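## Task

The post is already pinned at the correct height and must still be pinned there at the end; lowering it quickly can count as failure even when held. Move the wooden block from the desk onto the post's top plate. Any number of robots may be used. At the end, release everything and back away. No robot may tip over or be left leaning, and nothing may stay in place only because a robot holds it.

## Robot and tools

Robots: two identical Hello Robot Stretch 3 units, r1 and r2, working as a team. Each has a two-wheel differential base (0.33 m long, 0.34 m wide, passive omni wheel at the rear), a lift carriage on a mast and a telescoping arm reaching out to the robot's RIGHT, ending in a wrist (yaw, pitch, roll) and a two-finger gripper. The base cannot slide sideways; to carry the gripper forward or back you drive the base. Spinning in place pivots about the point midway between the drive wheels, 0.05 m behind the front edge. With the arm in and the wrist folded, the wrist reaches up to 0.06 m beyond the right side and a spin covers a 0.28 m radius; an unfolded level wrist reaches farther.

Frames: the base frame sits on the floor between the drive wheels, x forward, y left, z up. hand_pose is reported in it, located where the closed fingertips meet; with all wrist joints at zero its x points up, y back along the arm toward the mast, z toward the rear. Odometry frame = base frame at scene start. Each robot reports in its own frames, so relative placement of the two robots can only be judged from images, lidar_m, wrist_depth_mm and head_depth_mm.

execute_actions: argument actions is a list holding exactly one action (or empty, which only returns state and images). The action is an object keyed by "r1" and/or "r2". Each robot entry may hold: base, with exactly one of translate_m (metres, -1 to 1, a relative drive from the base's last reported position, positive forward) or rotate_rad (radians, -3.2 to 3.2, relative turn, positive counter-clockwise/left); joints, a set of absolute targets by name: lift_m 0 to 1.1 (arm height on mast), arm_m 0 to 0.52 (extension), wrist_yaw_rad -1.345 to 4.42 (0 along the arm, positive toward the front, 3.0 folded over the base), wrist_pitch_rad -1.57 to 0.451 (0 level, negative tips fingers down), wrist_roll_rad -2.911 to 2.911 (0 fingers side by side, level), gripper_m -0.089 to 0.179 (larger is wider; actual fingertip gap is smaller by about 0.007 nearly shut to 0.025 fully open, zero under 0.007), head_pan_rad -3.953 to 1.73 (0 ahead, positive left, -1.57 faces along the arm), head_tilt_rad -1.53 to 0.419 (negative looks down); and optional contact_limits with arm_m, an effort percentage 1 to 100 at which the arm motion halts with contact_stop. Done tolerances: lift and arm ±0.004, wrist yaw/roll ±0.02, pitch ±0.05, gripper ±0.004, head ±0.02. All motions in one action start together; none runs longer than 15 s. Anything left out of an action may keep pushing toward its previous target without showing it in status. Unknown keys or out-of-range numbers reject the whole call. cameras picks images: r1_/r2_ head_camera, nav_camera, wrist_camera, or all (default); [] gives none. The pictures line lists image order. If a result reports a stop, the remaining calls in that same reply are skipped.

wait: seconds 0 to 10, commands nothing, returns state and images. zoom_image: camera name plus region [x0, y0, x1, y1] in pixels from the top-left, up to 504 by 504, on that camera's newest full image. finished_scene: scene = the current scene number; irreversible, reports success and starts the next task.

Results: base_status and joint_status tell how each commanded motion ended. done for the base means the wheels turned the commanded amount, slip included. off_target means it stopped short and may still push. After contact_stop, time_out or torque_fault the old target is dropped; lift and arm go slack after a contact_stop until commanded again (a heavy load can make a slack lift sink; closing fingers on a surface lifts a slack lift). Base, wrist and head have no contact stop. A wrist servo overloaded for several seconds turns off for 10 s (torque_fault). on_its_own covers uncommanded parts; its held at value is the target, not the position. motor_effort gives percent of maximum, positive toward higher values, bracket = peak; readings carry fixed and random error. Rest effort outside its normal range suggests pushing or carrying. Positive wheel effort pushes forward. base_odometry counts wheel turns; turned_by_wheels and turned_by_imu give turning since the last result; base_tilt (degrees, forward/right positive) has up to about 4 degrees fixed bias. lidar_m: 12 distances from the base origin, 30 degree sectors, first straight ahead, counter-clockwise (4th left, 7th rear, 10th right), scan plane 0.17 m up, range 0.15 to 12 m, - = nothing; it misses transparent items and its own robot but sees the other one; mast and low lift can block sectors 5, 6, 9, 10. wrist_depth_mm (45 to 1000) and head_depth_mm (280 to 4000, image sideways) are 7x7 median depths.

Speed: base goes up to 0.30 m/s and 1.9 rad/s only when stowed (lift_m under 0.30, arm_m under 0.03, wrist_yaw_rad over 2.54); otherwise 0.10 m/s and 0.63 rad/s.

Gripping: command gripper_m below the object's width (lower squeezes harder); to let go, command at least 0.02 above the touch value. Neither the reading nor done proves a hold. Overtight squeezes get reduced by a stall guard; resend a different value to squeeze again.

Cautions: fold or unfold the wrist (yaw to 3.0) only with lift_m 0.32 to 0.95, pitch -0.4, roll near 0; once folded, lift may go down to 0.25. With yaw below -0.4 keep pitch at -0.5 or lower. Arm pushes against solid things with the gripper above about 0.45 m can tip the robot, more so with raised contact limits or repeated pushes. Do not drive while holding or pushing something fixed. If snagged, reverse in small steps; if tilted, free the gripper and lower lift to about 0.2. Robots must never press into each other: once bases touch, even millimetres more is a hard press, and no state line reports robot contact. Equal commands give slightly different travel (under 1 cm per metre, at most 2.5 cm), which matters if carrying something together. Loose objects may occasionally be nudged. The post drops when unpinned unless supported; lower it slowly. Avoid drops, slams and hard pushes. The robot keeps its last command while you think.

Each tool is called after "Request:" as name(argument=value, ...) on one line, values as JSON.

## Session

Request:
execute_actions(actions=[])

Scene clock: 0.00 s.
r1.base_odometry: x=+0.000 y=+0.000 heading=+0.000 (m, m, rad; r1's odometry frame)
r1.turned_by_wheels: +0.000 (rad since the last result)
r1.turned_by_imu: +0.000 (rad since the last result)
r1.base_tilt: forward=+0.6 right=+0.2 (deg)
r1.lidar_m: 3.01 2.72 3.56 1.61 0.93 0.80 0.80 0.92 1.23 1.23 1.42 2.43
r1.head_depth_mm: 1825 2641 - - - 3600 2343 / 1808 2637 - - - 3602 2372 / 1822 2631 - - - 3627 2388 / 1793 2609 - - - 3650 2377 / 1719 2609 - - - 3654 2373 / 1703 2606 - - - 3685 2386 / 1780 2583 - - - 3692 2394
r1.base_status: not commanded
r1.joint_positions: lift_m=+0.513 arm_m=+0.002 wrist_yaw_rad=+2.841 wrist_pitch_rad=-0.555 wrist_roll_rad=-0.006 gripper_m=+0.037 head_pan_rad=-0.008 head_tilt_rad=-0.010
r1.joint_status: not commanded
r1.motor_effort: left_wheel=+0 right_wheel=+0 lift_m=+21 arm_m=+0 wrist_yaw_rad=+1 wrist_pitch_rad=+6 wrist_roll_rad=+0 gripper_m=+0 head_pan_rad=+0 head_tilt_rad=+1 (%)
r1.hand_pose: x=+0.0395 y=+0.0492 z=+0.4960 quat_wxyz=(+0.293, +0.699, +0.091, +0.646) (m; r1's base frame)
r1.wrist_depth_mm: - - - - - - - / - - - - - - - / - - - - - - - / 883 977 936 918 904 887 861 / 815 - 819 794 801 791 761 / 699 686 - 672 671 685 654 / 633 634 - 608 615 594 580
r2.base_odometry: x=+0.000 y=+0.000 heading=+0.000 (m, m, rad; r2's odometry frame)
r2.turned_by_wheels: +0.000 (rad since the last result)
r2.turned_by_imu: +0.000 (rad since the last result)
r2.base_tilt: forward=+0.0 right=+0.8 (deg)
r2.lidar_m: 1.97 1.59 1.57 1.71 2.63 2.73 2.72 3.23 3.17 1.16 2.65 4.04
r2.head_depth_mm: 1756 2543 3839 - - 3405 2258 / 1755 2558 3163 3164 3216 3119 2238 / 1757 2570 2712 2725 2764 2737 2227 / 1763 2311 2392 2373 2377 2355 2241 / 1768 2085 2096 2076 2096 2081 2022 / 1779 1868 1866 1881 1859 1868 1876 / 1665 1685 1693 1679 1696 1690 1697
r2.base_status: not commanded
r2.joint_positions: lift_m=+0.372 arm_m=+0.003 wrist_yaw_rad=+3.009 wrist_pitch_rad=-0.429 wrist_roll_rad=-0.019 gripper_m=+0.037 head_pan_rad=+0.011 head_tilt_rad=-0.012
r2.joint_status: not commanded
r2.motor_effort: left_wheel=+0 right_wheel=+0 lift_m=+22 arm_m=+0 wrist_yaw_rad=-1 wrist_pitch_rad=+5 wrist_roll_rad=+0 gripper_m=+0 head_pan_rad=+0 head_tilt_rad=+2 (%)
r2.hand_pose: x=+0.0081 y=+0.0731 z=+0.3823 quat_wxyz=(+0.195, +0.693, +0.107, +0.686) (m; r2's base frame)
r2.wrist_depth_mm: - - - - - - - / - - - - - - - / - - - - - - - / 851 855 850 866 862 885 883 / 680 691 - 705 725 705 707 / 577 586 - 589 588 607 588 / 498 514 - 535 499 517 517
pictures: r1_head_camera (sideways: a quarter turn clockwise sets it upright), r1_nav_camera (sideways: a quarter turn counterclockwise sets it upright), r1_wrist_camera, r2_head_camera (sideways: a quarter turn clockwise sets it upright), r2_nav_camera (sideways: a quarter turn counterclockwise sets it upright), r2_wrist_camera
Images, in order (width x height): r1_head_camera 896x504, r1_nav_camera 672x504, r1_wrist_camera 644x364, r2_head_camera 896x504, r2_nav_camera 672x504, r2_wrist_camera 644x364.

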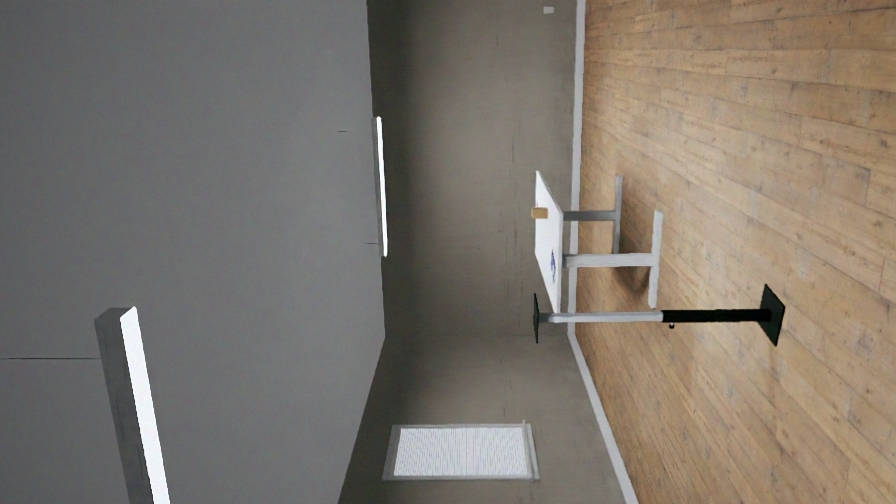

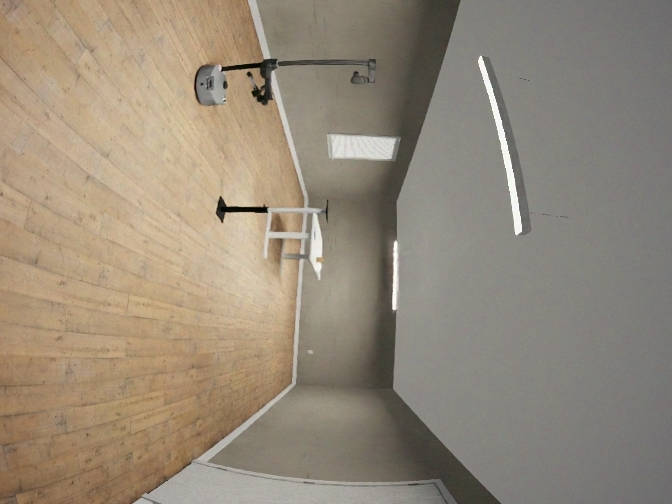

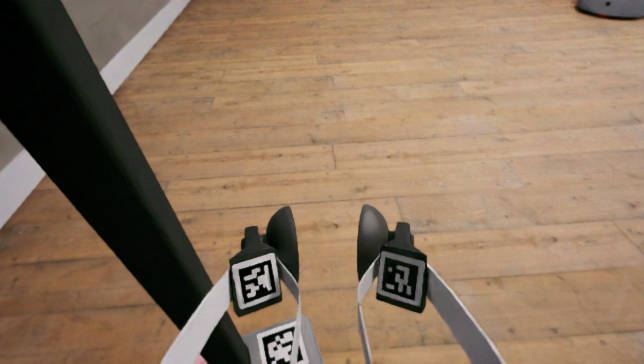

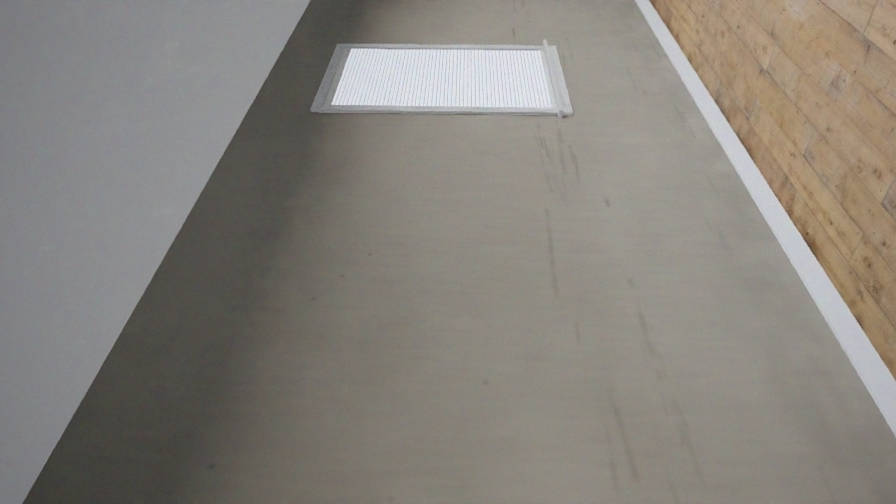

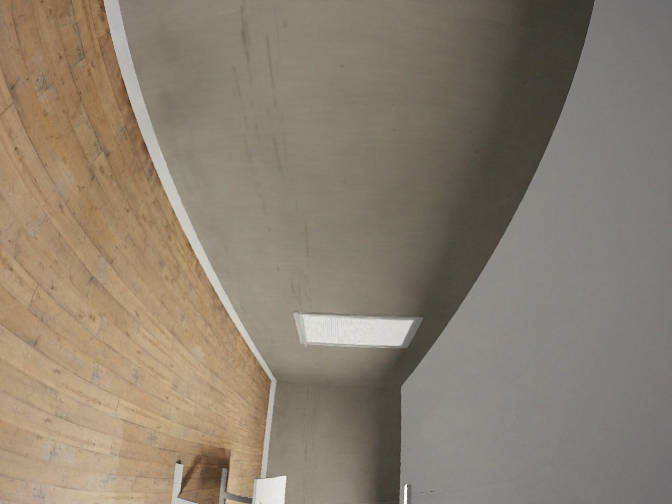

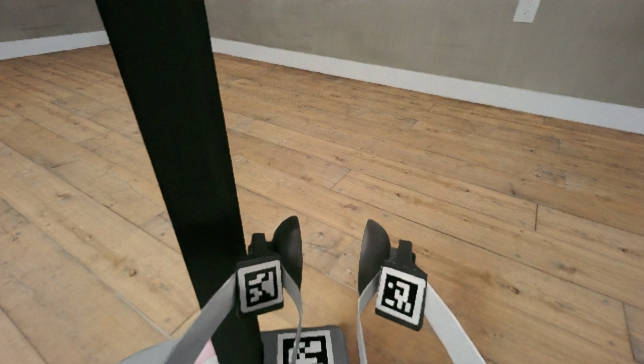

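Request:
execute_actions(actions=[{"r2": {"joints": {"head_pan_rad": -1.0, "head_tilt_rad": -0.3, "lift_m": 0.28}}}], cameras=["r2_head_camera", "r2_nav_camera"])

Scene clock: 13.47 s.
r1.base_odometry: x=+0.000 y=+0.000 heading=+0.000 (m, m, rad; r1's odometry frame)
r1.turned_by_wheels: +0.000 (rad since the last result)
r1.turned_by_imu: +0.000 (rad since the last result)
r1.base_tilt: forward=+0.6 right=+0.2 (deg)
r1.lidar_m: 3.01 2.73 3.55 1.61 0.93 0.80 0.80 0.93 1.23 1.23 1.42 2.42
r1.head_depth_mm: 1823 2632 - - - 3599 2339 / 1806 2650 - - - 3636 2358 / 1800 2615 - - - 3680 2368 / 1785 2664 - - - 3730 2359 / 1713 2612 - - - 3658 2392 / 1707 2599 - - - 3703 2401 / 1783 2600 - - - 3720 2425
r1.base_status: not commanded
r1.joint_positions: lift_m=+0.513 arm_m=+0.002 wrist_yaw_rad=+2.841 wrist_pitch_rad=-0.555 wrist_roll_rad=-0.006 gripper_m=+0.037 head_pan_rad=-0.008 head_tilt_rad=-0.010
r1.joint_status: not commanded
r1.motor_effort: left_wheel=+0(0) right_wheel=+0(0) lift_m=+21(21) arm_m=+0(0) wrist_yaw_rad=+0(0) wrist_pitch_rad=+6(5) wrist_roll_rad=+0(0) gripper_m=+0(1) head_pan_rad=+0(1) head_tilt_rad=+0(1) (%)
r1.hand_pose: x=+0.0395 y=+0.0492 z=+0.4960 quat_wxyz=(+0.293, +0.699, +0.091, +0.646) (m; r1's base frame)
r1.wrist_depth_mm: - - - - - - - / - - - - - - - / - - - - - - - / 893 974 912 913 917 904 871 / 827 - 817 801 801 748 778 / 712 682 - 677 681 662 679 / 613 621 - 595 599 595 587
r2.base_odometry: x=+0.000 y=+0.000 heading=+0.000 (m, m, rad; r2's odometry frame)
r2.turned_by_wheels: +0.000 (rad since the last result)
r2.turned_by_imu: -0.001 (rad since the last result)
r2.base_tilt: forward=+0.1 right=+0.7 (deg)
r2.lidar_m: 1.96 1.59 1.57 1.72 2.64 2.73 2.73 3.22 3.15 1.15 2.65 4.04
r2.head_depth_mm: 3395 - - - 2841 1993 1491 / 3373 - - - 2793 2008 1541 / 3385 - - - 2794 1984 1534 / 3418 - - - 2801 1974 1537 / 3358 - - 3233 2733 1975 1528 / 3270 - - 3676 2717 1964 1530 / 3446 - - - 2799 1972 1524
r2.base_status: not commanded
r2.joint_positions: lift_m=+0.280 arm_m=+0.003 wrist_yaw_rad=+3.009 wrist_pitch_rad=-0.430 wrist_roll_rad=-0.019 gripper_m=+0.037 head_pan_rad=-0.993 head_tilt_rad=-0.296
r2.joint_status: all done
r2.motor_effort: left_wheel=+0(0) right_wheel=+0(0) lift_m=+18(21) arm_m=+0(0) wrist_yaw_rad=+0(1) wrist_pitch_rad=+5(6) wrist_roll_rad=+0(0) gripper_m=+0(0) head_pan_rad=-2(29) head_tilt_rad=-3(29) (%)
r2.hand_pose: x=+0.0081 y=+0.0730 z=+0.2903 quat_wxyz=(+0.195, +0.693, +0.107, +0.686) (m; r2's base frame)
r2.wrist_depth_mm: - - - - - - - / - - - - - - - / 899 933 904 943 930 948 - / 682 702 711 717 716 736 735 / 557 567 - 571 586 584 595 / 477 492 - - 494 487 490 / 418 - - - 405 419 422
pictures: r2_head_camera (sideways: a quarter turn clockwise sets it upright), r2_nav_camera (sideways: a quarter turn counterclockwise sets it upright)
Images, in order (width x height): r2_head_camera 896x504, r2_nav_camera 672x504.

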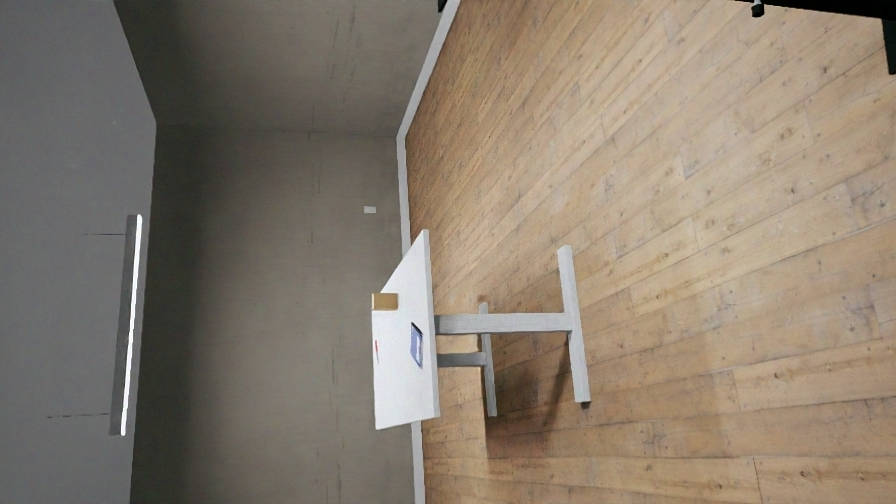

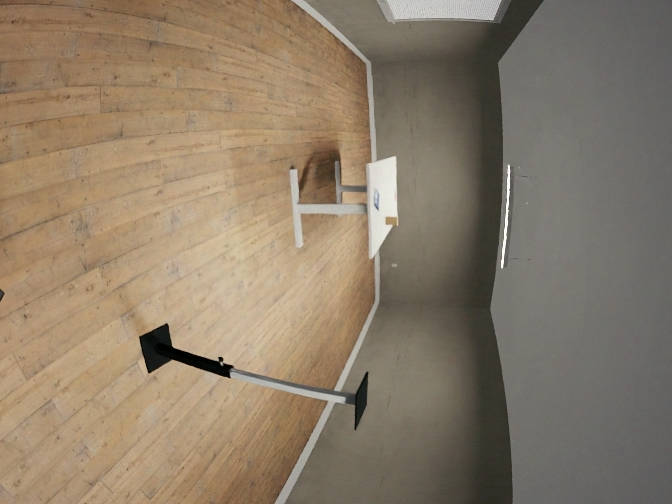

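Request:
execute_actions(actions=[{"r2": {"base": {"rotate_rad": -0.99}, "joints": {"head_pan_rad": 0.1, "head_tilt_rad": -0.55}}}], cameras=[])

Request:
execute_actions(actions=[{"r2": {"base": {"translate_m": 1.0}}}], cameras=[])

Request:
execute_actions(actions=[{"r2": {"base": {"translate_m": 0.8}}}], cameras=["r2_head_camera", "r2_nav_camera"])

Scene clock: 117.07 s.
r1.base_odometry: x=+0.000 y=+0.000 heading=+0.000 (m, m, rad; r1's odometry frame)
r1.turned_by_wheels: +0.000 (rad since the last result)
r1.turned_by_imu: +0.000 (rad since the last result)
r1.base_tilt: forward=+0.7 right=+0.3 (deg)
r1.lidar_m: 3.01 2.74 3.54 1.61 0.93 0.80 0.80 0.93 1.23 1.23 1.42 2.43
r1.head_depth_mm: 1802 2651 - - - 3610 2338 / 1806 2649 - - - 3583 2381 / 1809 2600 - - - 3670 2370 / 1793 2623 - - - 3618 2370 / 1720 2594 - - - 3659 2398 / 1715 2591 - - - 3635 2391 / 1793 2600 - - - 3673 2390
r1.base_status: not commanded
r1.joint_positions: lift_m=+0.513 arm_m=+0.002 wrist_yaw_rad=+2.841 wrist_pitch_rad=-0.555 wrist_roll_rad=-0.006 gripper_m=+0.037 head_pan_rad=-0.008 head_tilt_rad=-0.010
r1.joint_status: not commanded
r1.motor_effort: left_wheel=+0(1) right_wheel=+0(0) lift_m=+21(21) arm_m=+0(0) wrist_yaw_rad=+1(0) wrist_pitch_rad=+6(6) wrist_roll_rad=+0(0) gripper_m=+0(0) head_pan_rad=+0(0) head_tilt_rad=+1(1) (%)
r1.hand_pose: x=+0.0395 y=+0.0492 z=+0.4960 quat_wxyz=(+0.293, +0.699, +0.091, +0.646) (m; r1's base frame)
r1.wrist_depth_mm: - - - - - - - / - - - - - - - / - - - - - - - / 880 957 945 946 899 886 923 / 810 - 808 773 813 775 759 / 708 694 - 672 669 673 666 / 623 627 - 606 614 590 584
r2.base_odometry: x=+0.000 y=+0.000 heading=-0.990 (m, m, rad; r2's odometry frame)
r2.turned_by_wheels: -0.990 (rad since the last result)
r2.turned_by_imu: -1.000 (rad since the last result)
r2.base_tilt: forward=+0.1 right=+0.8 (deg)
r2.lidar_m: 2.65 3.52 1.89 1.58 1.57 1.76 2.74 2.73 2.73 3.18 3.17 1.16
r2.head_depth_mm: - - - 2601 1906 1518 1261 / - - - 2559 1897 1522 1259 / - - 3745 2594 1906 1519 1266 / - - 3215 2580 1914 1519 1262 / - - 3721 2595 1915 1520 1263 / - - - 2596 1926 1521 1263 / - - - 2575 1924 1533 1259
r2.base_status: done
r2.joint_positions: lift_m=+0.280 arm_m=+0.003 wrist_yaw_rad=+3.009 wrist_pitch_rad=-0.430 wrist_roll_rad=-0.019 gripper_m=+0.037 head_pan_rad=+0.093 head_tilt_rad=-0.544
r2.joint_status: all done
r2.motor_effort: left_wheel=+2(10) right_wheel=-2(6) lift_m=+17(18) arm_m=-1(1) wrist_yaw_rad=-2(0) wrist_pitch_rad=+6(5) wrist_roll_rad=+0(0) gripper_m=+0(0) head_pan_rad=+2(30) head_tilt_rad=-4(28) (%)
r2.hand_pose: x=+0.0081 y=+0.0730 z=+0.2903 quat_wxyz=(+0.195, +0.693, +0.107, +0.686) (m; r2's base frame)
r2.wrist_depth_mm: - - - - - - - / - - - - - - - / 898 926 946 935 949 969 - / 691 707 700 713 728 736 741 / 555 565 - 572 580 585 594 / 476 492 - - 490 485 490 / 427 - - - 408 421 426
pictures: none
No camera images: the call's "cameras" was empty. Leave "cameras" out to get every camera's image.

Scene clock: 122.07 s.
r1.base_odometry: x=+0.000 y=+0.000 heading=+0.000 (m, m, rad; r1's odometry frame)
r1.turned_by_wheels: +0.000 (rad since the last result)
r1.turned_by_imu: +0.000 (rad since the last result)
r1.base_tilt: forward=+0.6 right=+0.3 (deg)
r1.lidar_m: 3.00 3.32 3.54 1.61 0.93 0.80 0.80 0.93 1.23 1.23 1.42 2.42
r1.head_depth_mm: 1804 2642 - - - 3620 2341 / 1816 2642 - - - 3557 2366 / 1801 2633 - - - 3644 2369 / 1812 2622 - - - 3630 2373 / 1717 2619 - - - 3679 2391 / 1711 2598 - - - 3008 2386 / 1784 2588 - - - 3442 2392
r1.base_status: not commanded
r1.joint_positions: lift_m=+0.513 arm_m=+0.002 wrist_yaw_rad=+2.841 wrist_pitch_rad=-0.555 wrist_roll_rad=-0.006 gripper_m=+0.037 head_pan_rad=-0.008 head_tilt_rad=-0.010
r1.joint_status: not commanded
r1.motor_effort: left_wheel=+0(0) right_wheel=+0(0) lift_m=+21(21) arm_m=+0(0) wrist_yaw_rad=+0(0) wrist_pitch_rad=+5(6) wrist_roll_rad=+0(0) gripper_m=+0(0) head_pan_rad=+0(0) head_tilt_rad=+1(2) (%)
r1.hand_pose: x=+0.0395 y=+0.0492 z=+0.4960 quat_wxyz=(+0.293, +0.699, +0.091, +0.646) (m; r1's base frame)
r1.wrist_depth_mm: - - - - - - - / - - - - - - - / - - - - - - - / 920 938 924 914 918 891 871 / 823 - 812 788 786 784 766 / 697 689 - 672 684 665 659 / 632 614 - 607 604 593 587
r2.base_odometry: x=+0.549 y=-0.836 heading=-0.990 (m, m, rad; r2's odometry frame)
r2.turned_by_wheels: +0.000 (rad since the last result)
r2.turned_by_imu: +0.002 (rad since the last result)
r2.base_tilt: forward=+0.0 right=+0.7 (deg)
r2.lidar_m: 1.66 4.18 2.26 1.89 1.89 2.11 3.48 3.68 3.27 0.48 2.87 3.24
r2.head_depth_mm: - - - 2567 1912 1515 1263 / - - - 2556 1910 1516 1264 / - - 3487 2575 1919 1525 1270 / - - 1969 2588 1925 1514 1262 / - - 1963 2359 1913 1519 1257 / - - 1976 2584 1926 1511 1262 / - - - 2596 1914 1531 1258
r2.base_status: done
r2.joint_positions: lift_m=+0.280 arm_m=+0.003 wrist_yaw_rad=+3.009 wrist_pitch_rad=-0.430 wrist_roll_rad=-0.019 gripper_m=+0.037 head_pan_rad=+0.093 head_tilt_rad=-0.544
r2.joint_status: not commanded
r2.motor_effort: left_wheel=+2(10) right_wheel=-2(5) lift_m=+18(18) arm_m=-1(0) wrist_yaw_rad=+0(1) wrist_pitch_rad=+6(5) wrist_roll_rad=+0(0) gripper_m=+0(0) head_pan_rad=+2(2) head_tilt_rad=-4(4) (%)
r2.hand_pose: x=+0.0081 y=+0.0730 z=+0.2902 quat_wxyz=(+0.195, +0.693, +0.107, +0.686) (m; r2's base frame)
r2.wrist_depth_mm: - - - - - - - / - - - - - - - / 899 885 920 929 955 942 - / 695 696 702 702 725 732 737 / 558 554 - 577 603 582 592 / 476 492 - - 494 492 497 / 422 - - - 406 420 421
pictures: none
No camera images: the call's "cameras" was empty. Leave "cameras" out to get every camera's image.

Scene clock: 126.50 s.
r1.base_odometry: x=+0.000 y=+0.000 heading=+0.000 (m, m, rad; r1's odometry frame)
r1.turned_by_wheels: +0.000 (rad since the last result)
r1.turned_by_imu: +0.000 (rad since the last result)
r1.base_tilt: forward=+0.6 right=+0.2 (deg)
r1.lidar_m: 3.00 4.11 3.54 1.62 0.93 0.80 0.80 0.92 1.23 1.23 1.42 2.42
r1.head_depth_mm: 1795 2647 - - - 3630 2347 / 1798 2636 - - - 3644 2364 / 1806 2631 - - - 3658 2370 / 1794 2601 - - - 3645 2386 / 1716 2616 - - - 3465 2403 / 1719 2571 - - - 3677 2386 / 1777 2579 - - - 3734 2394
r1.base_status: not commanded
r1.joint_positions: lift_m=+0.513 arm_m=+0.002 wrist_yaw_rad=+2.841 wrist_pitch_rad=-0.555 wrist_roll_rad=-0.006 gripper_m=+0.037 head_pan_rad=-0.008 head_tilt_rad=-0.010
r1.joint_status: not commanded
r1.motor_effort: left_wheel=+0(0) right_wheel=+0(0) lift_m=+21(21) arm_m=+0(0) wrist_yaw_rad=+0(1) wrist_pitch_rad=+6(6) wrist_roll_rad=+0(0) gripper_m=+0(0) head_pan_rad=+1(0) head_tilt_rad=+1(1) (%)
r1.hand_pose: x=+0.0395 y=+0.0492 z=+0.4960 quat_wxyz=(+0.293, +0.699, +0.091, +0.646) (m; r1's base frame)
r1.wrist_depth_mm: - - - - - - - / - - - - - - - / - - - - - - - / 921 954 931 939 937 896 867 / 795 - 813 796 801 768 757 / 707 685 - 685 680 674 665 / 623 623 - 613 595 600 588
r2.base_odometry: x=+0.988 y=-1.505 heading=-0.990 (m, m, rad; r2's odometry frame)
r2.turned_by_wheels: +0.000 (rad since the last result)
r2.turned_by_imu: +0.001 (rad since the last result)
r2.base_tilt: forward=+0.0 right=+0.8 (deg)
r2.lidar_m: 4.32 0.90 2.54 2.14 2.13 2.39 3.95 0.85 3.13 2.64 2.63 2.95
r2.head_depth_mm: 3819 - - 2591 1930 1521 1250 / 3745 - - 2581 1918 1523 1260 / 3704 - - 2457 1769 1519 1259 / 3610 - 3698 1161 1791 1521 1263 / 3518 3866 1669 1159 1727 1524 1266 / 3497 3763 1802 1161 1052 1279 1258 / 3462 3676 1805 1167 969 1521 1269
r2.base_status: done
r2.joint_positions: lift_m=+0.280 arm_m=+0.003 wrist_yaw_rad=+3.009 wrist_pitch_rad=-0.430 wrist_roll_rad=-0.019 gripper_m=+0.037 head_pan_rad=+0.093 head_tilt_rad=-0.544
r2.joint_status: not commanded
r2.motor_effort: left_wheel=+2(10) right_wheel=-2(2) lift_m=+18(18) arm_m=+0(1) wrist_yaw_rad=-1(0) wrist_pitch_rad=+5(6) wrist_roll_rad=+0(0) gripper_m=+0(1) head_pan_rad=+2(2) head_tilt_rad=-4(3) (%)
r2.hand_pose: x=+0.0081 y=+0.0730 z=+0.2902 quat_wxyz=(+0.195, +0.693, +0.107, +0.686) (m; r2's base frame)
r2.wrist_depth_mm: - - - - - - - / - - - - - - - / 896 907 941 924 967 978 - / 698 704 720 705 700 718 709 / 565 568 - 576 586 587 595 / 477 496 - - 490 489 495 / 419 - - - 410 418 425
pictures: r2_head_camera (sideways: a quarter turn clockwise sets it upright), r2_nav_camera (sideways: a quarter turn counterclockwise sets it upright)
Images, in order (width x height): r2_head_camera 896x504, r2_nav_camera 672x504.

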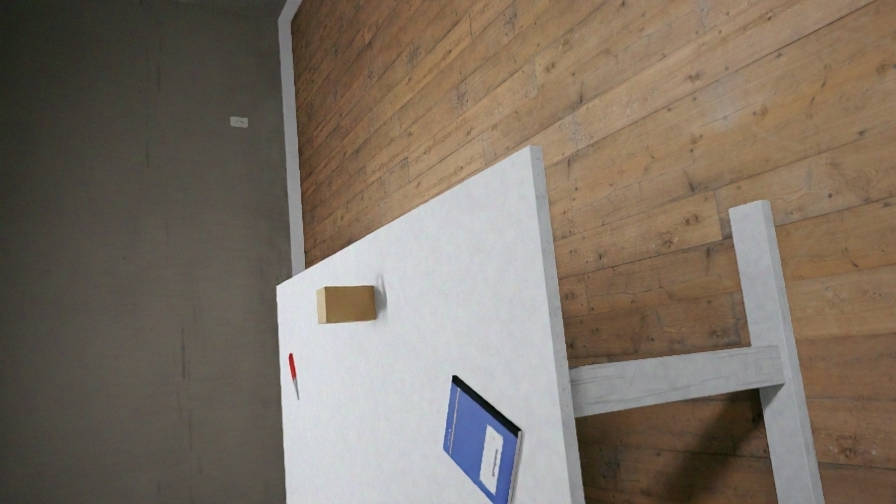

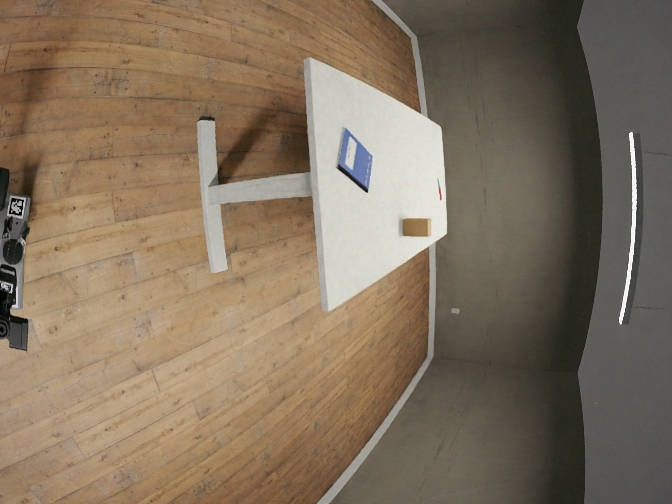

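Request:
execute_actions(actions=[{"r2": {"base": {"translate_m": 0.57}, "joints": {"lift_m": 0.74, "wrist_yaw_rad": 0.0, "gripper_m": 0.12}}}], cameras=[])

Request:
execute_actions(actions=[{"r2": {"base": {"rotate_rad": 1.88}, "joints": {"wrist_pitch_rad": 0.0, "head_pan_rad": -1.57, "head_tilt_rad": -0.6, "arm_m": 0.2}}}], cameras=["r2_head_camera", "r2_wrist_camera"])

Scene clock: 242.40 s.
r1.base_odometry: x=+0.000 y=+0.000 heading=+0.000 (m, m, rad; r1's odometry frame)
r1.turned_by_wheels: +0.000 (rad since the last result)
r1.turned_by_imu: -0.001 (rad since the last result)
r1.base_tilt: forward=+0.7 right=+0.3 (deg)
r1.lidar_m: 3.03 4.10 3.55 1.61 0.93 0.80 0.80 0.92 1.23 1.23 1.42 2.42
r1.head_depth_mm: 1820 2650 - - - 3618 2360 / 1803 2668 - - - 3591 2350 / 1801 2639 - - - 3648 2375 / 1791 2593 - - - 3643 2372 / 1717 2615 - - - 3643 2357 / 1713 2612 - - - 3665 2392 / 1787 2577 - - - 3658 2412
r1.base_status: not commanded
r1.joint_positions: lift_m=+0.513 arm_m=+0.002 wrist_yaw_rad=+2.841 wrist_pitch_rad=-0.555 wrist_roll_rad=-0.006 gripper_m=+0.037 head_pan_rad=-0.008 head_tilt_rad=-0.010
r1.joint_status: not commanded
r1.motor_effort: left_wheel=+1(1) right_wheel=+0(1) lift_m=+21(22) arm_m=+0(0) wrist_yaw_rad=+1(0) wrist_pitch_rad=+6(6) wrist_roll_rad=+0(0) gripper_m=+0(1) head_pan_rad=+0(0) head_tilt_rad=+1(1) (%)
r1.hand_pose: x=+0.0395 y=+0.0492 z=+0.4960 quat_wxyz=(+0.293, +0.699, +0.091, +0.646) (m; r1's base frame)
r1.wrist_depth_mm: - - - - - - - / - - - - - - - / - - - - - - - / 877 976 928 909 889 893 907 / 811 - 812 784 784 758 748 / 702 702 - 684 678 676 664 / 625 621 - 608 603 601 588
r2.base_odometry: x=+1.301 y=-1.981 heading=-0.990 (m, m, rad; r2's odometry frame)
r2.turned_by_wheels: +0.000 (rad since the last result)
r2.turned_by_imu: -0.001 (rad since the last result)
r2.base_tilt: forward=+0.0 right=+0.8 (deg)
r2.lidar_m: 3.80 0.41 0.40 2.31 2.30 2.60 4.27 1.36 2.90 2.46 2.45 2.77
r2.head_depth_mm: 3387 3701 - 2608 1907 1512 1266 / 3309 3617 3769 2582 1906 1523 1266 / 3224 3528 3729 2606 1917 1519 577 / 3185 3489 3685 2571 926 680 564 / 3114 3383 3588 1167 857 681 564 / 3056 3305 3461 1108 859 680 565 / 2999 3265 3453 1159 861 681 565
r2.base_status: done
r2.joint_positions: lift_m=+0.740 arm_m=+0.003 wrist_yaw_rad=+0.002 wrist_pitch_rad=-0.430 wrist_roll_rad=-0.019 gripper_m=+0.120 head_pan_rad=+0.093 head_tilt_rad=-0.544
r2.joint_status: all done
r2.motor_effort: left_wheel=+2(10) right_wheel=-1(6) lift_m=+26(27) arm_m=-1(0) wrist_yaw_rad=-3(5) wrist_pitch_rad=+5(5) wrist_roll_rad=+0(0) gripper_m=+0(90) head_pan_rad=+2(2) head_tilt_rad=-4(3) (%)
r2.hand_pose: x=-0.0211 y=-0.3708 z=+0.7497 quat_wxyz=(+0.698, +0.153, -0.684, -0.149) (m; r2's base frame)
r2.wrist_depth_mm: - - - - - - - / - - - - - - - / - - - - - - - / - - - - - - - / - - - - - - - / - - - - - - - / 852 817 867 878 854 845 868
pictures: none
No camera images: the call's "cameras" was empty. Leave "cameras" out to get every camera's image.

Scene clock: 246.30 s.
r1.base_odometry: x=+0.000 y=+0.000 heading=+0.000 (m, m, rad; r1's odometry frame)
r1.turned_by_wheels: +0.000 (rad since the last result)
r1.turned_by_imu: +0.000 (rad since the last result)
r1.base_tilt: forward=+0.6 right=+0.2 (deg)
r1.lidar_m: 3.01 4.12 3.54 1.61 0.93 0.80 0.80 0.93 1.23 1.23 1.42 2.43
r1.head_depth_mm: 1819 2646 - - - 3599 2330 / 1802 2642 - - - 3607 2368 / 1816 2633 - - - 3700 2371 / 1797 2615 - - - 3642 2387 / 1717 2590 - - - 3706 2391 / 1709 2604 - - - 3686 2378 / 1795 2570 - - - 3699 2386
r1.base_status: not commanded
r1.joint_positions: lift_m=+0.513 arm_m=+0.002 wrist_yaw_rad=+2.841 wrist_pitch_rad=-0.555 wrist_roll_rad=-0.006 gripper_m=+0.037 head_pan_rad=-0.008 head_tilt_rad=-0.010
r1.joint_status: not commanded
r1.motor_effort: left_wheel=+1(1) right_wheel=+0(0) lift_m=+21(21) arm_m=+0(0) wrist_yaw_rad=+1(0) wrist_pitch_rad=+6(5) wrist_roll_rad=+0(0) gripper_m=+0(0) head_pan_rad=+0(1) head_tilt_rad=+1(1) (%)
r1.hand_pose: x=+0.0395 y=+0.0492 z=+0.4960 quat_wxyz=(+0.293, +0.699, +0.091, +0.646) (m; r1's base frame)
r1.wrist_depth_mm: - - - - - - - / - - - - - - - / - - - - - - - / 910 975 908 928 912 928 885 / 795 - 828 794 803 749 765 / 719 681 - 686 679 666 664 / 622 622 - 602 601 596 593
r2.base_odometry: x=+1.301 y=-1.981 heading=+0.890 (m, m, rad; r2's odometry frame)
r2.turned_by_wheels: +1.880 (rad since the last result)
r2.turned_by_imu: +1.902 (rad since the last result)
r2.base_tilt: forward=+0.0 right=+0.8 (deg)
r2.lidar_m: 2.30 2.39 3.26 1.36 3.47 2.55 2.45 2.54 3.46 1.61 0.40 2.39
r2.head_depth_mm: 3119 3421 3486 2375 1819 1499 - / 3121 3411 3451 2380 1811 - 535 / 3117 3463 1687 1071 853 - 547 / 3134 3406 1571 981 810 654 548 / 3133 3412 1569 1069 811 655 548 / 3098 3441 1577 1070 812 654 548 / 3112 3438 1678 1069 814 646 549
r2.base_status: done
r2.joint_positions: lift_m=+0.740 arm_m=+0.200 wrist_yaw_rad=+0.001 wrist_pitch_rad=-0.023 wrist_roll_rad=-0.019 gripper_m=+0.120 head_pan_rad=-1.563 head_tilt_rad=-0.593
r2.joint_status: all done
r2.motor_effort: left_wheel=-3(8) right_wheel=+2(5) lift_m=+26(26) arm_m=+2(0) wrist_yaw_rad=-1(2) wrist_pitch_rad=+8(12) wrist_roll_rad=+0(0) gripper_m=+0(0) head_pan_rad=-3(28) head_tilt_rad=-5(15) (%)
r2.hand_pose: x=-0.0213 y=-0.6002 z=+0.8484 quat_wxyz=(+0.714, +0.009, -0.700, -0.008) (m; r2's base frame)
r2.wrist_depth_mm: - - - - - - - / - - - - - - - / - - - - - - - / - 879 920 462 - - - / 491 508 528 455 - - - / 351 364 362 368 379 - - / 270 263 276 284 287 - -
pictures: r2_head_camera (sideways: a quarter turn clockwise sets it upright), r2_wrist_camera
Images, in order (width x height): r2_head_camera 896x504, r2_wrist_camera 644x364.

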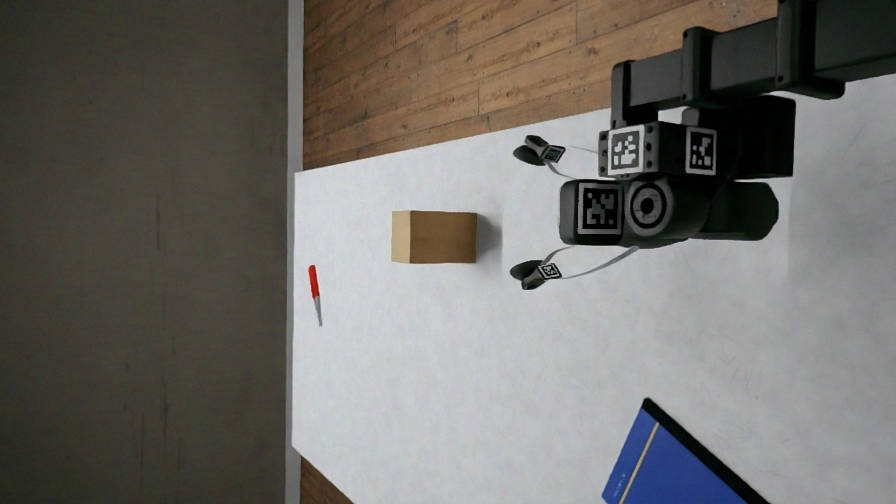

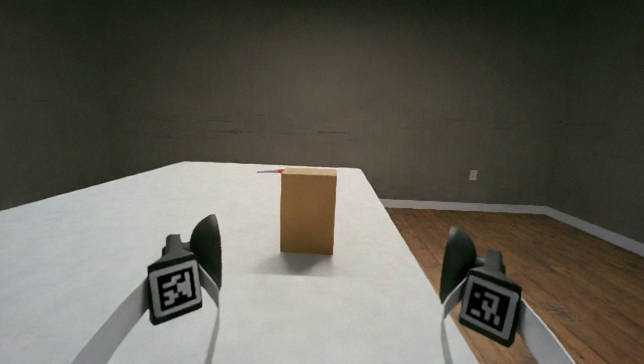

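Request:
execute_actions(actions=[{"r2": {"base": {"translate_m": 0.031}, "joints": {"lift_m": 0.678, "arm_m": 0.52, "gripper_m": 0.14}}}], cameras=["r2_head_camera", "r2_wrist_camera"])

Scene clock: 266.13 s.
r1.base_odometry: x=+0.000 y=+0.000 heading=+0.000 (m, m, rad; r1's odometry frame)
r1.turned_by_wheels: +0.000 (rad since the last result)
r1.turned_by_imu: +0.000 (rad since the last result)
r1.base_tilt: forward=+0.6 right=+0.3 (deg)
r1.lidar_m: 3.01 4.10 3.55 1.61 0.93 0.80 0.80 0.92 1.23 1.23 1.42 2.42
r1.head_depth_mm: 1823 2643 - - - 3613 2336 / 1806 2635 - - - 3631 2366 / 1808 2616 - - - 3633 2367 / 1793 2640 - - - 3661 2385 / 1720 2636 - - - 3657 2373 / 1725 2599 - - - 3727 2378 / 1771 2575 - - - 3666 2382
r1.base_status: not commanded
r1.joint_positions: lift_m=+0.513 arm_m=+0.002 wrist_yaw_rad=+2.841 wrist_pitch_rad=-0.555 wrist_roll_rad=-0.006 gripper_m=+0.037 head_pan_rad=-0.008 head_tilt_rad=-0.010
r1.joint_status: not commanded
r1.motor_effort: left_wheel=+1(1) right_wheel=+0(0) lift_m=+22(21) arm_m=+0(0) wrist_yaw_rad=+0(0) wrist_pitch_rad=+6(6) wrist_roll_rad=+0(0) gripper_m=+0(0) head_pan_rad=+0(0) head_tilt_rad=+1(1) (%)
r1.hand_pose: x=+0.0395 y=+0.0492 z=+0.4960 quat_wxyz=(+0.293, +0.699, +0.091, +0.646) (m; r1's base frame)
r1.wrist_depth_mm: - - - - - - - / - - - - - - - / - - - - - - - / 916 988 931 939 904 885 852 / 837 - 814 800 806 779 761 / 708 692 - 683 688 678 681 / 614 606 - 613 614 600 590
r2.base_odometry: x=+1.321 y=-1.957 heading=+0.890 (m, m, rad; r2's odometry frame)
r2.turned_by_wheels: +0.000 (rad since the last result)
r2.turned_by_imu: -0.002 (rad since the last result)
r2.base_tilt: forward=+0.0 right=+0.8 (deg)
r2.lidar_m: 2.28 2.36 3.22 1.36 3.50 2.58 2.49 2.58 3.51 1.61 0.39 2.36
r2.head_depth_mm: 3111 3450 3463 2378 1810 1464 1240 / 3092 3404 3490 2376 1881 - 540 / 3113 3383 1566 1119 784 652 547 / 3119 3401 1562 1020 810 654 548 / 3146 3463 1577 1069 811 653 547 / 3166 3429 1566 1069 814 655 547 / 3131 3422 3307 1073 811 644 548
r2.base_status: done
r2.joint_positions: lift_m=+0.678 arm_m=+0.520 wrist_yaw_rad=+0.001 wrist_pitch_rad=-0.023 wrist_roll_rad=-0.019 gripper_m=+0.140 head_pan_rad=-1.563 head_tilt_rad=-0.593
r2.joint_status: all done
r2.motor_effort: left_wheel=-3(4) right_wheel=+2(4) lift_m=+18(23) arm_m=+2(1) wrist_yaw_rad=-1(2) wrist_pitch_rad=+8(9) wrist_roll_rad=+0(0) gripper_m=+0(80) head_pan_rad=-3(3) head_tilt_rad=-5(5) (%)
r2.hand_pose: x=-0.0213 y=-0.9202 z=+0.7870 quat_wxyz=(+0.714, +0.009, -0.700, -0.008) (m; r2's base frame)
r2.wrist_depth_mm: - - - - - - - / - - - - - - - / - - - - - - - / 584 593 476 115 114 - - / 338 362 300 119 118 - - / 238 - 220 123 123 - - / 194 183 173 128 128 191 -
pictures: r2_head_camera (sideways: a quarter turn clockwise sets it upright), r2_wrist_camera
Images, in order (width x height): r2_head_camera 896x504, r2_wrist_camera 644x364.

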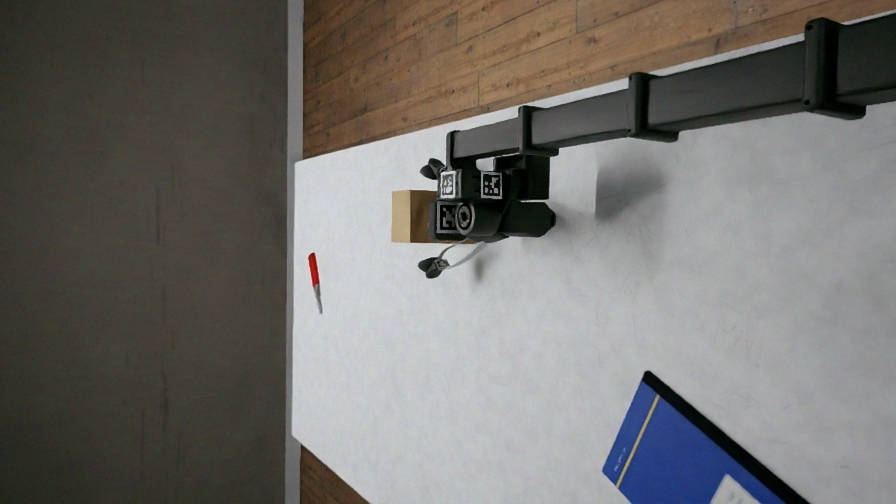

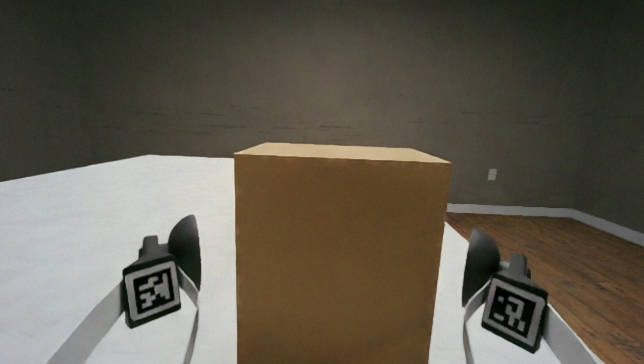

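Request:
execute_actions(actions=[{"r2": {"joints": {"arm_m": 0.505, "gripper_m": 0.035}}}], cameras=["r2_wrist_camera"])

Scene clock: 275.30 s.
r1.base_odometry: x=+0.000 y=+0.000 heading=+0.000 (m, m, rad; r1's odometry frame)
r1.turned_by_wheels: +0.000 (rad since the last result)
r1.turned_by_imu: +0.000 (rad since the last result)
r1.base_tilt: forward=+0.6 right=+0.2 (deg)
r1.lidar_m: 3.03 4.11 3.56 1.61 0.93 0.80 0.80 0.93 1.23 1.23 1.42 2.43
r1.head_depth_mm: 1800 2634 - - - 3574 2341 / 1810 2638 - - - 3651 2354 / 1808 2635 - - - 3651 2370 / 1806 2612 - - - 3651 2381 / 1717 2612 - - - 3709 2373 / 1724 2609 - - - 3702 2410 / 1788 2605 - - - 3688 2393
r1.base_status: not commanded
r1.joint_positions: lift_m=+0.513 arm_m=+0.002 wrist_yaw_rad=+2.841 wrist_pitch_rad=-0.555 wrist_roll_rad=-0.006 gripper_m=+0.037 head_pan_rad=-0.008 head_tilt_rad=-0.010
r1.joint_status: not commanded
r1.motor_effort: left_wheel=+1(1) right_wheel=+0(0) lift_m=+21(21) arm_m=+0(0) wrist_yaw_rad=+0(1) wrist_pitch_rad=+6(6) wrist_roll_rad=+0(0) gripper_m=+0(0) head_pan_rad=+0(0) head_tilt_rad=+0(1) (%)
r1.hand_pose: x=+0.0395 y=+0.0492 z=+0.4960 quat_wxyz=(+0.293, +0.699, +0.091, +0.646) (m; r1's base frame)
r1.wrist_depth_mm: - - - - - - - / - - - - - - - / - - - - - - - / 884 967 931 944 919 900 884 / 820 - 821 776 792 771 759 / 704 701 - 691 672 686 666 / 610 626 - 594 604 595 602
r2.base_odometry: x=+1.321 y=-1.957 heading=+0.890 (m, m, rad; r2's odometry frame)
r2.turned_by_wheels: +0.000 (rad since the last result)
r2.turned_by_imu: -0.001 (rad since the last result)
r2.base_tilt: forward=+0.0 right=+0.8 (deg)
r2.lidar_m: 2.28 2.36 3.20 1.36 3.47 2.58 2.49 2.57 3.53 1.61 0.39 2.36
r2.head_depth_mm: 3100 3407 3468 2387 1809 1452 1258 / 3084 3414 3516 2399 1789 - 548 / 3108 3419 1572 1126 783 652 547 / 3124 3434 1574 1019 811 654 547 / 3112 3415 1573 1068 810 653 547 / 3157 3395 1567 1073 811 654 548 / 3162 3447 3250 1071 812 645 549
r2.base_status: not commanded
r2.joint_positions: lift_m=+0.678 arm_m=+0.505 wrist_yaw_rad=+0.000 wrist_pitch_rad=-0.023 wrist_roll_rad=-0.019 gripper_m=+0.036 head_pan_rad=-1.563 head_tilt_rad=-0.593
r2.joint_status: all done
r2.motor_effort: left_wheel=-3(3) right_wheel=+3(3) lift_m=+18(17) arm_m=-2(1) wrist_yaw_rad=+0(0) wrist_pitch_rad=+8(8) wrist_roll_rad=+0(0) gripper_m=-21(99) head_pan_rad=-3(3) head_tilt_rad=-4(5) (%)
r2.hand_pose: x=-0.0215 y=-0.9060 z=+0.7870 quat_wxyz=(+0.714, +0.008, -0.700, -0.008) (m; r2's base frame)
r2.wrist_depth_mm: - - - - - - - / - - - - - - - / - - - - - - - / 582 603 473 124 124 - - / 335 342 131 129 128 - - / 239 244 135 133 132 - - / 185 187 173 138 138 200 -
pictures: r2_wrist_camera
Images, in order (width x height): r2_wrist_camera 644x364.

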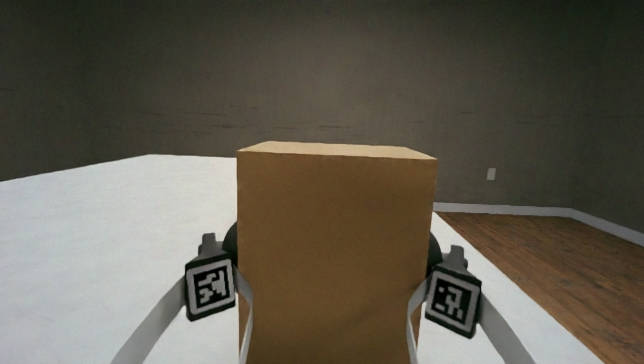

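Request:
execute_actions(actions=[{"r2": {"base": {"rotate_rad": 1.6}, "joints": {"lift_m": 0.95, "arm_m": 0.45, "head_pan_rad": 0.0, "head_tilt_rad": -0.45}}}], cameras=["r2_head_camera", "r2_wrist_camera"])

Scene clock: 300.57 s.
r1.base_odometry: x=+0.000 y=+0.000 heading=+0.000 (m, m, rad; r1's odometry frame)
r1.turned_by_wheels: +0.000 (rad since the last result)
r1.turned_by_imu: +0.000 (rad since the last result)
r1.base_tilt: forward=+0.6 right=+0.3 (deg)
r1.lidar_m: 3.01 4.12 3.55 1.61 0.93 0.80 0.80 0.93 1.23 1.23 1.43 2.42
r1.head_depth_mm: 1801 2619 - - - 3578 2352 / 1824 2616 - - - 3632 2362 / 1803 2627 - - - 3644 2366 / 1818 2611 - - - 3653 2361 / 1717 2623 - - - 3732 2381 / 1693 2578 - - - 3677 2378 / 1787 2586 - - - 3697 2384
r1.base_status: not commanded
r1.joint_positions: lift_m=+0.513 arm_m=+0.002 wrist_yaw_rad=+2.841 wrist_pitch_rad=-0.555 wrist_roll_rad=-0.006 gripper_m=+0.037 head_pan_rad=-0.008 head_tilt_rad=-0.010
r1.joint_status: not commanded
r1.motor_effort: left_wheel=+1(0) right_wheel=+0(0) lift_m=+21(21) arm_m=+0(0) wrist_yaw_rad=+0(0) wrist_pitch_rad=+6(6) wrist_roll_rad=+0(0) gripper_m=+0(0) head_pan_rad=+0(0) head_tilt_rad=+1(1) (%)
r1.hand_pose: x=+0.0395 y=+0.0492 z=+0.4960 quat_wxyz=(+0.293, +0.699, +0.091, +0.646) (m; r1's base frame)
r1.wrist_depth_mm: - - - - - - - / - - - - - - - / - - - - - - - / 878 989 921 934 920 887 880 / 821 - 831 783 798 762 765 / 714 686 - 686 671 678 687 / 633 617 - 609 600 605 590
r2.base_odometry: x=+1.321 y=-1.957 heading=+2.490 (m, m, rad; r2's odometry frame)
r2.turned_by_wheels: +1.600 (rad since the last result)
r2.turned_by_imu: +1.617 (rad since the last result)
r2.base_tilt: forward=+0.1 right=+0.8 (deg)
r2.lidar_m: 1.36 3.44 2.57 2.49 2.60 3.62 1.61 0.39 2.35 2.28 2.37 3.30
r2.head_depth_mm: - - - 3060 2145 1643 1337 / - - - 3063 2135 1644 1337 / - - - 3045 2141 1629 1335 / - - - 2895 2058 1622 1336 / - - - 3069 2131 1633 1334 / - - - 3058 2126 1647 1326 / - - - 3042 2144 1635 1335
r2.base_status: done
r2.joint_positions: lift_m=+0.950 arm_m=+0.450 wrist_yaw_rad=+0.001 wrist_pitch_rad=-0.047 wrist_roll_rad=-0.019 gripper_m=+0.039 head_pan_rad=-0.007 head_tilt_rad=-0.458
r2.joint_status: all done
r2.motor_effort: left_wheel=-3(9) right_wheel=+2(10) lift_m=+28(28) arm_m=-3(1) wrist_yaw_rad=-1(3) wrist_pitch_rad=+18(18) wrist_roll_rad=+0(0) gripper_m=-20(21) head_pan_rad=+2(29) head_tilt_rad=+5(21) (%)
r2.hand_pose: x=-0.0213 y=-0.8501 z=+1.0522 quat_wxyz=(+0.714, +0.017, -0.700, -0.017) (m; r2's base frame)
r2.wrist_depth_mm: - - - - - - - / - - - - - - - / - - - - - - - / - - - 125 124 - - / - - 132 129 128 - - / - - 134 133 132 - - / - - - 137 137 - -
pictures: r2_head_camera (sideways: a quarter turn clockwise sets it upright), r2_wrist_camera
Images, in order (width x height): r2_head_camera 896x504, r2_wrist_camera 644x364.

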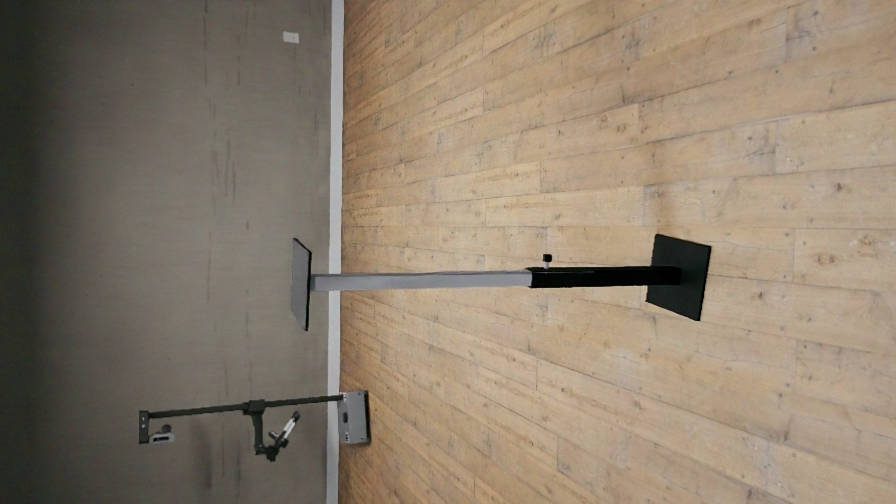

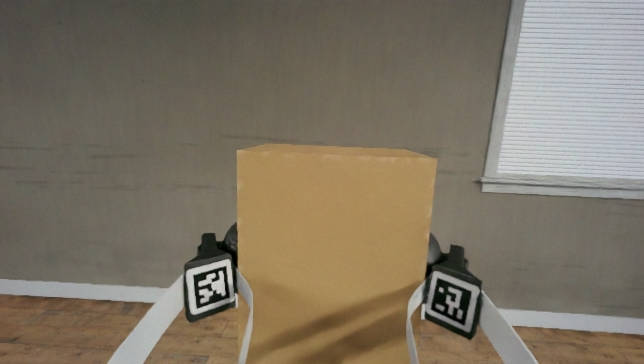

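Request:
execute_actions(actions=[{"r2": {"base": {"translate_m": 0.53}, "joints": {"lift_m": 1.04}}}], cameras=["r2_head_camera"])

Scene clock: 321.53 s.
r1.base_odometry: x=+0.000 y=+0.000 heading=+0.000 (m, m, rad; r1's odometry frame)
r1.turned_by_wheels: +0.000 (rad since the last result)
r1.turned_by_imu: +0.000 (rad since the last result)
r1.base_tilt: forward=+0.6 right=+0.2 (deg)
r1.lidar_m: 3.01 4.12 3.54 1.61 0.93 0.80 0.80 0.92 1.23 1.23 1.42 2.42
r1.head_depth_mm: 1803 2643 - - - 3655 2361 / 1805 2634 - - - 3564 2346 / 1799 2652 - - - 3619 2374 / 1798 2621 - - - 3583 2381 / 1714 2627 - - - 3626 2374 / 1711 2611 - - - 3671 2374 / 1788 2566 - - - 3700 2393
r1.base_status: not commanded
r1.joint_positions: lift_m=+0.513 arm_m=+0.002 wrist_yaw_rad=+2.841 wrist_pitch_rad=-0.555 wrist_roll_rad=-0.006 gripper_m=+0.037 head_pan_rad=-0.008 head_tilt_rad=-0.010
r1.joint_status: not commanded
r1.motor_effort: left_wheel=+0(0) right_wheel=+0(0) lift_m=+21(21) arm_m=+0(0) wrist_yaw_rad=+0(0) wrist_pitch_rad=+6(6) wrist_roll_rad=+0(0) gripper_m=+0(0) head_pan_rad=+0(0) head_tilt_rad=+2(1) (%)
r1.hand_pose: x=+0.0395 y=+0.0492 z=+0.4960 quat_wxyz=(+0.293, +0.699, +0.091, +0.646) (m; r1's base frame)
r1.wrist_depth_mm: - - - - - - - / - - - - - - - / - - - - - - - / 899 944 949 915 924 912 903 / 800 - 801 792 800 761 755 / 695 670 - 686 683 676 667 / 626 615 - 608 595 601 594
r2.base_odometry: x=+0.899 y=-1.635 heading=+2.490 (m, m, rad; r2's odometry frame)
r2.turned_by_wheels: +0.000 (rad since the last result)
r2.turned_by_imu: -0.004 (rad since the last result)
r2.base_tilt: forward=+0.0 right=+0.8 (deg)
r2.lidar_m: 0.84 3.44 2.56 2.48 2.58 3.60 0.90 3.18 2.37 2.28 2.39 3.31
r2.head_depth_mm: 3631 - - 3060 2147 1643 1343 / 3652 - - 3030 2130 1653 1339 / 3644 - - 3091 2140 1642 1339 / 3683 - - 3043 2145 1629 1289 / 3705 - - 2588 1958 1542 1297 / 3729 - - 3066 2142 1634 1340 / 3727 - - 3063 2144 1649 1330
r2.base_status: done
r2.joint_positions: lift_m=+1.040 arm_m=+0.450 wrist_yaw_rad=+0.001 wrist_pitch_rad=-0.048 wrist_roll_rad=-0.019 gripper_m=+0.039 head_pan_rad=-0.007 head_tilt_rad=-0.458
r2.joint_status: all done
r2.motor_effort: left_wheel=-3(3) right_wheel=+2(6) lift_m=+28(30) arm_m=-3(3) wrist_yaw_rad=-2(1) wrist_pitch_rad=+17(17) wrist_roll_rad=+0(0) gripper_m=-20(20) head_pan_rad=+2(2) head_tilt_rad=+4(4) (%)
r2.hand_pose: x=-0.0213 y=-0.8501 z=+1.1419 quat_wxyz=(+0.714, +0.018, -0.700, -0.017) (m; r2's base frame)
r2.wrist_depth_mm: - - - - - - - / - - - - - - - / - - - - - - - / - - - 126 125 - - / - - 132 129 129 - - / - - 134 133 132 - - / - - - 137 137 - -
pictures: r2_head_camera (sideways: a quarter turn clockwise sets it upright)
Images, in order (width x height): r2_head_camera 896x504.

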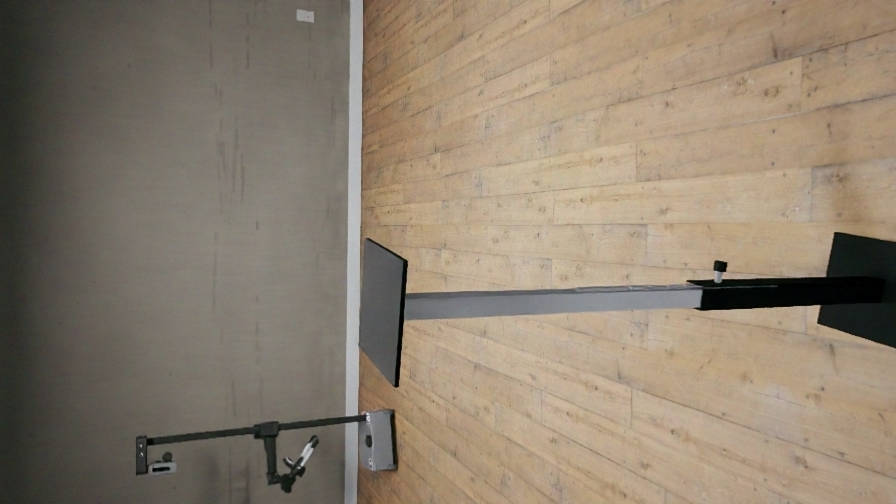

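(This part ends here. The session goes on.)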